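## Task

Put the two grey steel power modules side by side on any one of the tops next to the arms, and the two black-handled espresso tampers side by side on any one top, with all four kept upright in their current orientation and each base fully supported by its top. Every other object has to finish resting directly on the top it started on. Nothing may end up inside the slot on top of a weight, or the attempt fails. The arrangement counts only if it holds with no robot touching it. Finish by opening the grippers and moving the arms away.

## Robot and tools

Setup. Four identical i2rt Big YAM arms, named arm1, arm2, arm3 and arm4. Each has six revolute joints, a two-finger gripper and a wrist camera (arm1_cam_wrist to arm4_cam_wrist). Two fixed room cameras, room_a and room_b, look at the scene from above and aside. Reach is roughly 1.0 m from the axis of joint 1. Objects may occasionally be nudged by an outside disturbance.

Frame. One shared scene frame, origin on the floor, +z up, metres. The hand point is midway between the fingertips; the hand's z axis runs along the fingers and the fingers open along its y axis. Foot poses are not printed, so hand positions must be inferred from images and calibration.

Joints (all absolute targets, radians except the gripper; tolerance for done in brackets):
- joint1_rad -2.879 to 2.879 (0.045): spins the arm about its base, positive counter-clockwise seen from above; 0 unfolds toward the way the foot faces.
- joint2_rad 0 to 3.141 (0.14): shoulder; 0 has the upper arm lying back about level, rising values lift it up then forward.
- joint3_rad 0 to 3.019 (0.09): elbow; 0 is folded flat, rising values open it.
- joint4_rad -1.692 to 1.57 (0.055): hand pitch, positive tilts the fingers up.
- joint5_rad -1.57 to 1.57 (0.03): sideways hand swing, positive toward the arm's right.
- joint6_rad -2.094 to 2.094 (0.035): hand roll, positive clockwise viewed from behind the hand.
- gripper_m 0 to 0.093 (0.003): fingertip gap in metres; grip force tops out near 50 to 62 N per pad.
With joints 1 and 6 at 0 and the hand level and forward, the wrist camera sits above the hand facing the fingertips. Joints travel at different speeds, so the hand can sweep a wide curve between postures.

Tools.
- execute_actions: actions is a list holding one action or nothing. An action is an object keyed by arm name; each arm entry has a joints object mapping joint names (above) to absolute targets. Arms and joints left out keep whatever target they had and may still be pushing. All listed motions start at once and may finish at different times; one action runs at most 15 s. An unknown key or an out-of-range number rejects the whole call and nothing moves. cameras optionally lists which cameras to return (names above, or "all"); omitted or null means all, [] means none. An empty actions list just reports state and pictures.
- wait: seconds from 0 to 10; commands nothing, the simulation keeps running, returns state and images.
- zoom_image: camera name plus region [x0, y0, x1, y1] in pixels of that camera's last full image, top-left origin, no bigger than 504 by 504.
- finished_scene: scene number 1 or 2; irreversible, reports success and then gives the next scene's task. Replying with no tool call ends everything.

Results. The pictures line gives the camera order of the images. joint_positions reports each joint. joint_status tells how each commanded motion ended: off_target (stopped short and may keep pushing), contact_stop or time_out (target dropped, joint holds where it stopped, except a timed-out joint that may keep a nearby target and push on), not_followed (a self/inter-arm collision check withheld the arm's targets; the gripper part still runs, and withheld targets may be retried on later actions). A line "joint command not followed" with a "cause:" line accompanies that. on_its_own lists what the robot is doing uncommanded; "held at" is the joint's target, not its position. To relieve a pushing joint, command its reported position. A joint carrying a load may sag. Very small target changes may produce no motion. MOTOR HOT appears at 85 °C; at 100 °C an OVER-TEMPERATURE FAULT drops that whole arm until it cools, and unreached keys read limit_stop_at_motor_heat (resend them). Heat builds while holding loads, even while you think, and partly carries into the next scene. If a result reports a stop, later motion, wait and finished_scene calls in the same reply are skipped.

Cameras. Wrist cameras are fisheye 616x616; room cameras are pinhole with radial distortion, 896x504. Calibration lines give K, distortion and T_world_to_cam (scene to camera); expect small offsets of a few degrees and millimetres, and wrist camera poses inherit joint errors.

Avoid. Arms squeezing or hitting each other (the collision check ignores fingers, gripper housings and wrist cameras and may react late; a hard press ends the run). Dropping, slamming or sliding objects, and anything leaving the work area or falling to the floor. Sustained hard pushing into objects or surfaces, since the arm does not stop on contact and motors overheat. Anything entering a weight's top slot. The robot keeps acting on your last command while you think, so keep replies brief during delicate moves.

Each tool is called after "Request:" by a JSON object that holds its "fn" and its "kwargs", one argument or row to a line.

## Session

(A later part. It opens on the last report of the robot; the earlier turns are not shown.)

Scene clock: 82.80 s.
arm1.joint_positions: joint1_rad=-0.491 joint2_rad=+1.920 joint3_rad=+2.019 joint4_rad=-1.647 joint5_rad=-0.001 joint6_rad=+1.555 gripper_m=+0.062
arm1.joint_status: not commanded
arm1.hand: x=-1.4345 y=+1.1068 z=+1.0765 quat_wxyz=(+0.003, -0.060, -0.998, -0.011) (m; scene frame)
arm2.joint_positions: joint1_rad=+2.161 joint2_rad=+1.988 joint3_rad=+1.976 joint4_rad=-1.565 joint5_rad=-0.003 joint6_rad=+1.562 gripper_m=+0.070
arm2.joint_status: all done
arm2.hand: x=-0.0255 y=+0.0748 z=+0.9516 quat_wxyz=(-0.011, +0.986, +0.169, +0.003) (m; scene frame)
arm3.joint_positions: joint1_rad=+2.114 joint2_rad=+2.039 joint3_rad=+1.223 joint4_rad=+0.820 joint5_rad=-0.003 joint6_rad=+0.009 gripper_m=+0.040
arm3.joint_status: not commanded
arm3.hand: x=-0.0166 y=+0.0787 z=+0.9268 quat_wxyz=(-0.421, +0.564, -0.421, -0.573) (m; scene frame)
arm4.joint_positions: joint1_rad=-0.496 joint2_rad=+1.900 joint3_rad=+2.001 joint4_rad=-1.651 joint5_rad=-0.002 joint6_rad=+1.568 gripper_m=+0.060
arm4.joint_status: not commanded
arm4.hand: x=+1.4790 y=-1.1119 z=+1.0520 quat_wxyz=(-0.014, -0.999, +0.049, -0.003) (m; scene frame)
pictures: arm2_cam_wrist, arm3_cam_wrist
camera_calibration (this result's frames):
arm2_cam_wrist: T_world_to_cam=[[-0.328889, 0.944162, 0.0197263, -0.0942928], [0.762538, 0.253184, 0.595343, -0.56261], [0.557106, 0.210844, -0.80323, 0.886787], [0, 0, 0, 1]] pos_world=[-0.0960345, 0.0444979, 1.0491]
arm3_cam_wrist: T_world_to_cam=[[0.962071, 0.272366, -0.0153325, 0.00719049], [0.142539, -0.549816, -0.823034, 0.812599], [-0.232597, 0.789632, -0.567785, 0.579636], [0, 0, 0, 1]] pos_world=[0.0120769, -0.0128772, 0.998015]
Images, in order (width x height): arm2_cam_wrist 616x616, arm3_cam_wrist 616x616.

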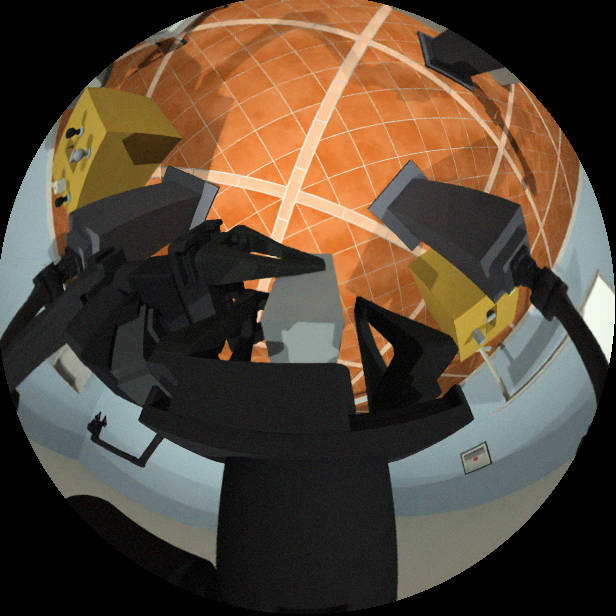

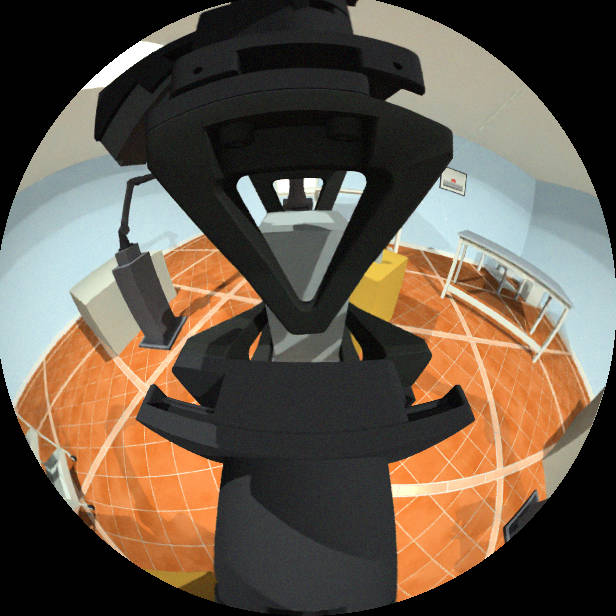

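Request:
{"fn": "execute_actions", "kwargs": {
  "actions": [
    {"arm2":{"joints":{"gripper_m":0}}}
  ],
  "cameras": []
}}

Request:
{"fn": "execute_actions", "kwargs": {
  "actions": [
    {"arm3":{"joints":{"gripper_m":0.093}}}
  ],
  "cameras": []
}}

Request:
{"fn": "execute_actions", "kwargs": {
  "actions": [
    {"arm3":{"joints":{"joint2_rad":1.6,"joint3_rad":0.64,"joint4_rad":0.9}},"arm2":{"joints":{"joint2_rad":1.6,"joint3_rad":1.5,"joint4_rad":-1.46}}}
  ],
  "cameras": []
}}

Request:
{"fn": "execute_actions", "kwargs": {
  "actions": [
    {"arm2":{"joints":{"joint1_rad":-1.52,"joint6_rad":0}}}
  ],
  "cameras": []
}}

Request:
{"fn": "execute_actions", "kwargs": {
  "actions": [
    {"arm2":{"joints":{"joint2_rad":2.2,"joint3_rad":1.55,"joint4_rad":-0.86}}}
  ],
  "cameras": ["arm2_cam_wrist"]
}}

Scene clock: 84.33 s.
arm1.joint_positions: joint1_rad=-0.491 joint2_rad=+1.920 joint3_rad=+2.019 joint4_rad=-1.647 joint5_rad=-0.001 joint6_rad=+1.555 gripper_m=+0.062
arm1.joint_status: not commanded
arm1.hand: x=-1.4345 y=+1.1068 z=+1.0765 quat_wxyz=(+0.003, -0.060, -0.998, -0.011) (m; scene frame)
arm2.joint_positions: joint1_rad=+2.161 joint2_rad=+1.988 joint3_rad=+1.976 joint4_rad=-1.565 joint5_rad=-0.003 joint6_rad=+1.560 gripper_m=+0.040
arm2.joint_status: gripper_m off_target (ended at +0.040, target +0.000)
arm2.hand: x=-0.0255 y=+0.0747 z=+0.9516 quat_wxyz=(-0.011, +0.985, +0.170, +0.003) (m; scene frame)
arm3.joint_positions: joint1_rad=+2.114 joint2_rad=+2.039 joint3_rad=+1.223 joint4_rad=+0.818 joint5_rad=-0.001 joint6_rad=+0.007 gripper_m=+0.040
arm3.joint_status: not commanded
arm3.hand: x=-0.0163 y=+0.0788 z=+0.9264 quat_wxyz=(-0.422, +0.564, -0.421, -0.571) (m; scene frame)
arm4.joint_positions: joint1_rad=-0.496 joint2_rad=+1.900 joint3_rad=+2.001 joint4_rad=-1.651 joint5_rad=-0.002 joint6_rad=+1.568 gripper_m=+0.060
arm4.joint_status: not commanded
arm4.hand: x=+1.4790 y=-1.1119 z=+1.0520 quat_wxyz=(-0.014, -0.999, +0.049, -0.003) (m; scene frame)
pictures: none
No camera images: the call's "cameras" was empty. Leave "cameras" out to get every camera's image.

Scene clock: 85.03 s.
arm1.joint_positions: joint1_rad=-0.491 joint2_rad=+1.920 joint3_rad=+2.019 joint4_rad=-1.647 joint5_rad=-0.001 joint6_rad=+1.555 gripper_m=+0.062
arm1.joint_status: not commanded
arm1.hand: x=-1.4345 y=+1.1068 z=+1.0765 quat_wxyz=(+0.003, -0.060, -0.998, -0.011) (m; scene frame)
arm2.joint_positions: joint1_rad=+2.161 joint2_rad=+1.988 joint3_rad=+1.976 joint4_rad=-1.564 joint5_rad=-0.002 joint6_rad=+1.561 gripper_m=+0.040
arm2.joint_status: not commanded
arm2.hand: x=-0.0255 y=+0.0746 z=+0.9516 quat_wxyz=(-0.011, +0.985, +0.170, +0.002) (m; scene frame)
arm3.joint_positions: joint1_rad=+2.114 joint2_rad=+2.039 joint3_rad=+1.223 joint4_rad=+0.818 joint5_rad=-0.001 joint6_rad=+0.007 gripper_m=+0.093
arm3.joint_status: all done
arm3.hand: x=-0.0163 y=+0.0788 z=+0.9264 quat_wxyz=(-0.422, +0.564, -0.421, -0.571) (m; scene frame)
arm4.joint_positions: joint1_rad=-0.496 joint2_rad=+1.900 joint3_rad=+2.001 joint4_rad=-1.651 joint5_rad=-0.002 joint6_rad=+1.568 gripper_m=+0.060
arm4.joint_status: not commanded
arm4.hand: x=+1.4790 y=-1.1119 z=+1.0520 quat_wxyz=(-0.014, -0.999, +0.049, -0.003) (m; scene frame)
pictures: none
No camera images: the call's "cameras" was empty. Leave "cameras" out to get every camera's image.

Scene clock: 86.47 s.
arm1.joint_positions: joint1_rad=-0.491 joint2_rad=+1.920 joint3_rad=+2.019 joint4_rad=-1.647 joint5_rad=-0.001 joint6_rad=+1.555 gripper_m=+0.062
arm1.joint_status: not commanded
arm1.hand: x=-1.4345 y=+1.1068 z=+1.0765 quat_wxyz=(+0.003, -0.060, -0.998, -0.011) (m; scene frame)
arm2.joint_positions: joint1_rad=+2.161 joint2_rad=+1.588 joint3_rad=+1.487 joint4_rad=-1.465 joint5_rad=-0.002 joint6_rad=+1.562 gripper_m=+0.040
arm2.joint_status: all done
arm2.hand: x=-0.0711 y=+0.2070 z=+0.9787 quat_wxyz=(-0.005, +0.986, +0.169, +0.003) (m; scene frame)
arm3.joint_positions: joint1_rad=+2.114 joint2_rad=+1.595 joint3_rad=+0.638 joint4_rad=+0.882 joint5_rad=-0.001 joint6_rad=+0.007 gripper_m=+0.093
arm3.joint_status: all done
arm3.hand: x=+0.0406 y=-0.1100 z=+0.9418 quat_wxyz=(-0.405, +0.586, -0.437, -0.549) (m; scene frame)
arm4.joint_positions: joint1_rad=-0.496 joint2_rad=+1.900 joint3_rad=+2.001 joint4_rad=-1.651 joint5_rad=-0.002 joint6_rad=+1.568 gripper_m=+0.060
arm4.joint_status: not commanded
arm4.hand: x=+1.4790 y=-1.1119 z=+1.0520 quat_wxyz=(-0.014, -0.999, +0.049, -0.003) (m; scene frame)
pictures: none
No camera images: the call's "cameras" was empty. Leave "cameras" out to get every camera's image.

Scene clock: 89.33 s.
arm1.joint_positions: joint1_rad=-0.491 joint2_rad=+1.920 joint3_rad=+2.019 joint4_rad=-1.647 joint5_rad=-0.001 joint6_rad=+1.555 gripper_m=+0.062
arm1.joint_status: not commanded
arm1.hand: x=-1.4345 y=+1.1068 z=+1.0765 quat_wxyz=(+0.003, -0.060, -0.998, -0.011) (m; scene frame)
arm2.joint_positions: joint1_rad=-1.525 joint2_rad=+1.600 joint3_rad=+1.487 joint4_rad=-1.458 joint5_rad=+0.001 joint6_rad=+0.009 gripper_m=+0.040
arm2.joint_status: all done
arm2.hand: x=-0.1235 y=+1.1278 z=+0.9875 quat_wxyz=(-0.006, +0.624, -0.782, -0.006) (m; scene frame)
arm3.joint_positions: joint1_rad=+2.114 joint2_rad=+1.595 joint3_rad=+0.638 joint4_rad=+0.882 joint5_rad=-0.001 joint6_rad=+0.007 gripper_m=+0.093
arm3.joint_status: not commanded
arm3.hand: x=+0.0406 y=-0.1100 z=+0.9418 quat_wxyz=(-0.405, +0.586, -0.437, -0.549) (m; scene frame)
arm4.joint_positions: joint1_rad=-0.496 joint2_rad=+1.900 joint3_rad=+2.001 joint4_rad=-1.651 joint5_rad=-0.002 joint6_rad=+1.568 gripper_m=+0.060
arm4.joint_status: not commanded
arm4.hand: x=+1.4790 y=-1.1119 z=+1.0520 quat_wxyz=(-0.014, -0.999, +0.049, -0.003) (m; scene frame)
pictures: none
No camera images: the call's "cameras" was empty. Leave "cameras" out to get every camera's image.

Scene clock: 90.70 s.
arm1.joint_positions: joint1_rad=-0.491 joint2_rad=+1.920 joint3_rad=+2.019 joint4_rad=-1.647 joint5_rad=-0.001 joint6_rad=+1.555 gripper_m=+0.062
arm1.joint_status: not commanded
arm1.hand: x=-1.4345 y=+1.1068 z=+1.0765 quat_wxyz=(+0.003, -0.060, -0.998, -0.011) (m; scene frame)
arm2.joint_positions: joint1_rad=-1.525 joint2_rad=+2.230 joint3_rad=+1.520 joint4_rad=-0.870 joint5_rad=+0.001 joint6_rad=+0.009 gripper_m=+0.040
arm2.joint_status: all done
arm2.hand: x=-0.0989 y=+1.2446 z=+0.6643 quat_wxyz=(-0.002, +0.624, -0.781, -0.002) (m; scene frame)
arm3.joint_positions: joint1_rad=+2.114 joint2_rad=+1.595 joint3_rad=+0.638 joint4_rad=+0.882 joint5_rad=-0.001 joint6_rad=+0.007 gripper_m=+0.093
arm3.joint_status: not commanded
arm3.hand: x=+0.0406 y=-0.1100 z=+0.9418 quat_wxyz=(-0.405, +0.586, -0.437, -0.549) (m; scene frame)
arm4.joint_positions: joint1_rad=-0.496 joint2_rad=+1.900 joint3_rad=+2.001 joint4_rad=-1.651 joint5_rad=-0.002 joint6_rad=+1.568 gripper_m=+0.060
arm4.joint_status: not commanded
arm4.hand: x=+1.4790 y=-1.1119 z=+1.0520 quat_wxyz=(-0.014, -0.999, +0.049, -0.003) (m; scene frame)
pictures: arm2_cam_wrist
camera_calibration (this result's frames):
arm2_cam_wrist: T_world_to_cam=[[0.974195, -0.22569, -0.00271742, 0.382553], [-0.181734, -0.791486, 0.583544, 0.582873], [-0.133851, -0.567992, -0.812077, 1.35713], [0, 0, 0, 1]] pos_world=[-0.0851004, 1.31851, 0.763003]
Images, in order (width x height): arm2_cam_wrist 616x616.

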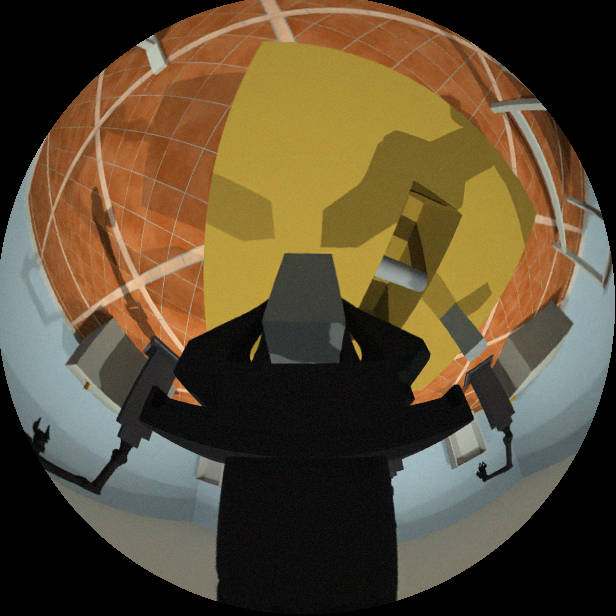

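About 4–5 cm up. Lower, shift left a bit.

Request:
{"fn": "execute_actions", "kwargs": {
  "actions": [
    {"arm2":{"joints":{"joint1_rad":-1.49,"joint2_rad":2.285,"joint4_rad":-0.79}}}
  ],
  "cameras": ["arm2_cam_wrist"]
}}

Scene clock: 91.90 s.
arm1.joint_positions: joint1_rad=-0.491 joint2_rad=+1.920 joint3_rad=+2.019 joint4_rad=-1.647 joint5_rad=-0.001 joint6_rad=+1.555 gripper_m=+0.062
arm1.joint_status: not commanded
arm1.hand: x=-1.4345 y=+1.1068 z=+1.0765 quat_wxyz=(+0.003, -0.060, -0.998, -0.011) (m; scene frame)
arm2.joint_positions: joint1_rad=-1.494 joint2_rad=+2.272 joint3_rad=+1.520 joint4_rad=-0.800 joint5_rad=+0.001 joint6_rad=+0.009 gripper_m=+0.040
arm2.joint_status: all done
arm2.hand: x=-0.1157 y=+1.2549 z=+0.6399 quat_wxyz=(-0.012, +0.636, -0.772, -0.011) (m; scene frame)
arm3.joint_positions: joint1_rad=+2.114 joint2_rad=+1.595 joint3_rad=+0.638 joint4_rad=+0.882 joint5_rad=-0.001 joint6_rad=+0.007 gripper_m=+0.093
arm3.joint_status: not commanded
arm3.hand: x=+0.0406 y=-0.1100 z=+0.9418 quat_wxyz=(-0.405, +0.586, -0.437, -0.549) (m; scene frame)
arm4.joint_positions: joint1_rad=-0.496 joint2_rad=+1.900 joint3_rad=+2.001 joint4_rad=-1.651 joint5_rad=-0.002 joint6_rad=+1.568 gripper_m=+0.060
arm4.joint_status: not commanded
arm4.hand: x=+1.4790 y=-1.1119 z=+1.0520 quat_wxyz=(-0.014, -0.999, +0.049, -0.003) (m; scene frame)
pictures: arm2_cam_wrist
camera_calibration (this result's frames):
arm2_cam_wrist: T_world_to_cam=[[0.980705, -0.195476, -0.0026095, 0.363972], [-0.160302, -0.811736, 0.561594, 0.644175], [-0.111896, -0.55034, -0.827408, 1.33112], [0, 0, 0, 1]] pos_world=[-0.10474, 1.32662, 0.740563]
Images, in order (width x height): arm2_cam_wrist 616x616.

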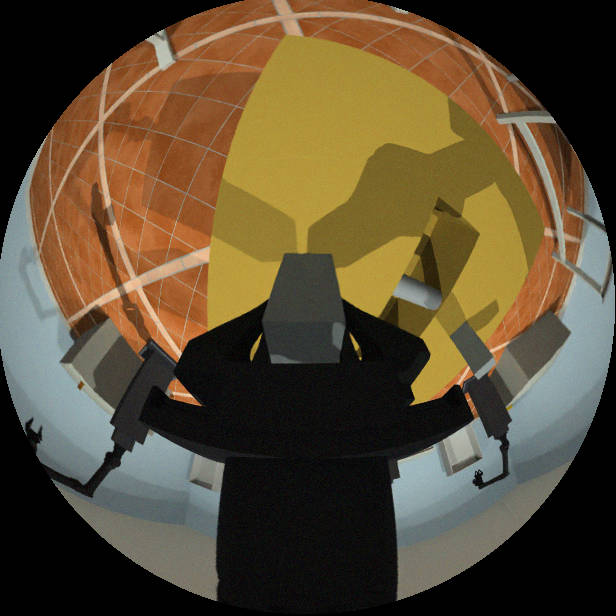

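Request:
{"fn": "execute_actions", "kwargs": {
  "actions": [
    {"arm2":{"joints":{"joint2_rad":2.345,"joint4_rad":-0.75}}}
  ],
  "cameras": ["arm2_cam_wrist"]
}}

Scene clock: 93.73 s.
arm1.joint_positions: joint1_rad=-0.491 joint2_rad=+1.920 joint3_rad=+2.019 joint4_rad=-1.647 joint5_rad=-0.001 joint6_rad=+1.555 gripper_m=+0.062
arm1.joint_status: not commanded
arm1.hand: x=-1.4345 y=+1.1068 z=+1.0765 quat_wxyz=(+0.003, -0.060, -0.998, -0.011) (m; scene frame)
arm2.joint_positions: joint1_rad=-1.494 joint2_rad=+2.323 joint3_rad=+1.520 joint4_rad=-0.759 joint5_rad=+0.001 joint6_rad=+0.009 gripper_m=+0.040
arm2.joint_status: all done
arm2.hand: x=-0.1163 y=+1.2520 z=+0.6111 quat_wxyz=(-0.009, +0.636, -0.772, -0.008) (m; scene frame)
arm3.joint_positions: joint1_rad=+2.114 joint2_rad=+1.595 joint3_rad=+0.638 joint4_rad=+0.882 joint5_rad=-0.001 joint6_rad=+0.007 gripper_m=+0.093
arm3.joint_status: not commanded
arm3.hand: x=+0.0406 y=-0.1100 z=+0.9418 quat_wxyz=(-0.405, +0.586, -0.437, -0.549) (m; scene frame)
arm4.joint_positions: joint1_rad=-0.496 joint2_rad=+1.900 joint3_rad=+2.001 joint4_rad=-1.651 joint5_rad=-0.002 joint6_rad=+1.568 gripper_m=+0.060
arm4.joint_status: not commanded
arm4.hand: x=+1.4790 y=-1.1119 z=+1.0520 quat_wxyz=(-0.014, -0.999, +0.049, -0.003) (m; scene frame)
pictures: arm2_cam_wrist
camera_calibration (this result's frames):
arm2_cam_wrist: T_world_to_cam=[[0.980779, -0.195107, -0.00248719, 0.363385], [-0.159122, -0.807135, 0.568518, 0.648061], [-0.112929, -0.557194, -0.822667, 1.3112], [0, 0, 0, 1]] pos_world=[-0.105207, 1.32457, 0.711151]
Images, in order (width x height): arm2_cam_wrist 616x616.

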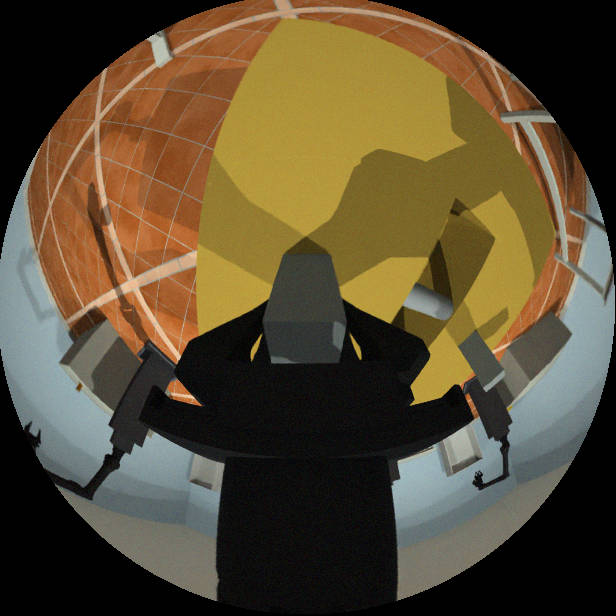

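Request:
{"fn": "execute_actions", "kwargs": {
  "actions": [
    {"arm2":{"joints":{"gripper_m":0.08}}}
  ],
  "cameras": []
}}

Request:
{"fn": "execute_actions", "kwargs": {
  "actions": [
    {"arm2":{"joints":{"joint2_rad":1.9,"joint4_rad":-1.18}}}
  ],
  "cameras": ["arm2_cam_wrist"]
}}

Request:
{"fn": "finished_scene", "kwargs": {
  "scene": 1
}}

Scene clock: 95.20 s.
arm1.joint_positions: joint1_rad=-0.491 joint2_rad=+1.920 joint3_rad=+2.019 joint4_rad=-1.647 joint5_rad=-0.001 joint6_rad=+1.555 gripper_m=+0.062
arm1.joint_status: not commanded
arm1.hand: x=-1.4345 y=+1.1068 z=+1.0765 quat_wxyz=(+0.003, -0.060, -0.998, -0.011) (m; scene frame)
arm2.joint_positions: joint1_rad=-1.494 joint2_rad=+2.323 joint3_rad=+1.520 joint4_rad=-0.759 joint5_rad=+0.001 joint6_rad=+0.008 gripper_m=+0.080
arm2.joint_status: all done
arm2.hand: x=-0.1163 y=+1.2521 z=+0.6111 quat_wxyz=(-0.009, +0.636, -0.771, -0.008) (m; scene frame)
arm3.joint_positions: joint1_rad=+2.114 joint2_rad=+1.595 joint3_rad=+0.638 joint4_rad=+0.882 joint5_rad=-0.001 joint6_rad=+0.007 gripper_m=+0.093
arm3.joint_status: not commanded
arm3.hand: x=+0.0406 y=-0.1100 z=+0.9418 quat_wxyz=(-0.405, +0.586, -0.437, -0.549) (m; scene frame)
arm4.joint_positions: joint1_rad=-0.496 joint2_rad=+1.900 joint3_rad=+2.001 joint4_rad=-1.651 joint5_rad=-0.002 joint6_rad=+1.568 gripper_m=+0.060
arm4.joint_status: not commanded
arm4.hand: x=+1.4790 y=-1.1119 z=+1.0520 quat_wxyz=(-0.014, -0.999, +0.049, -0.003) (m; scene frame)
pictures: none
No camera images: the call's "cameras" was empty. Leave "cameras" out to get every camera's image.

Scene clock: 96.63 s.
arm1.joint_positions: joint1_rad=-0.491 joint2_rad=+1.920 joint3_rad=+2.019 joint4_rad=-1.647 joint5_rad=-0.001 joint6_rad=+1.555 gripper_m=+0.062
arm1.joint_status: not commanded
arm1.hand: x=-1.4345 y=+1.1068 z=+1.0765 quat_wxyz=(+0.003, -0.060, -0.998, -0.011) (m; scene frame)
arm2.joint_positions: joint1_rad=-1.494 joint2_rad=+1.878 joint3_rad=+1.543 joint4_rad=-1.171 joint5_rad=+0.001 joint6_rad=+0.008 gripper_m=+0.080
arm2.joint_status: all done
arm2.hand: x=-0.1202 y=+1.2283 z=+0.8708 quat_wxyz=(-0.030, +0.636, -0.771, -0.026) (m; scene frame)
arm3.joint_positions: joint1_rad=+2.114 joint2_rad=+1.595 joint3_rad=+0.638 joint4_rad=+0.882 joint5_rad=-0.001 joint6_rad=+0.007 gripper_m=+0.093
arm3.joint_status: not commanded
arm3.hand: x=+0.0406 y=-0.1100 z=+0.9418 quat_wxyz=(-0.405, +0.586, -0.437, -0.549) (m; scene frame)
arm4.joint_positions: joint1_rad=-0.496 joint2_rad=+1.900 joint3_rad=+2.001 joint4_rad=-1.651 joint5_rad=-0.002 joint6_rad=+1.568 gripper_m=+0.060
arm4.joint_status: not commanded
arm4.hand: x=+1.4790 y=-1.1119 z=+1.0520 quat_wxyz=(-0.014, -0.999, +0.049, -0.003) (m; scene frame)
pictures: arm2_cam_wrist
camera_calibration (this result's frames):
arm2_cam_wrist: T_world_to_cam=[[0.980861, -0.194683, -0.00318426, 0.36331], [-0.164443, -0.837041, 0.521843, 0.557348], [-0.104259, -0.511332, -0.853035, 1.4823], [0, 0, 0, 1]] pos_world=[-0.110161, 1.2952, 0.974763]
Images, in order (width x height): arm2_cam_wrist 616x616.

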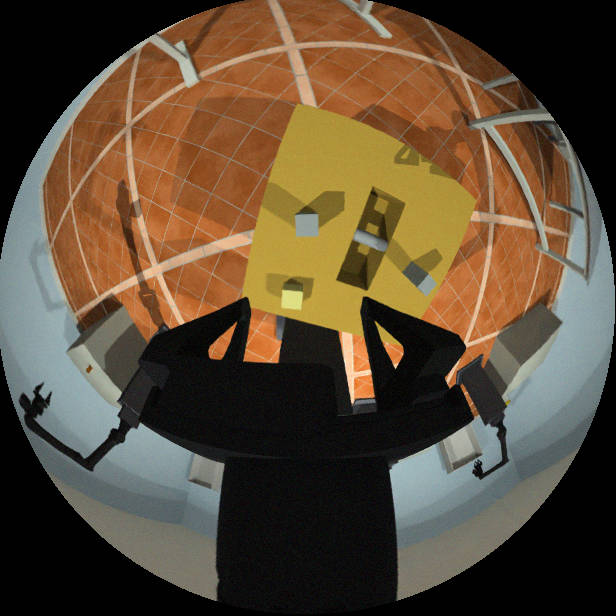

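The scene is finished: the task was done.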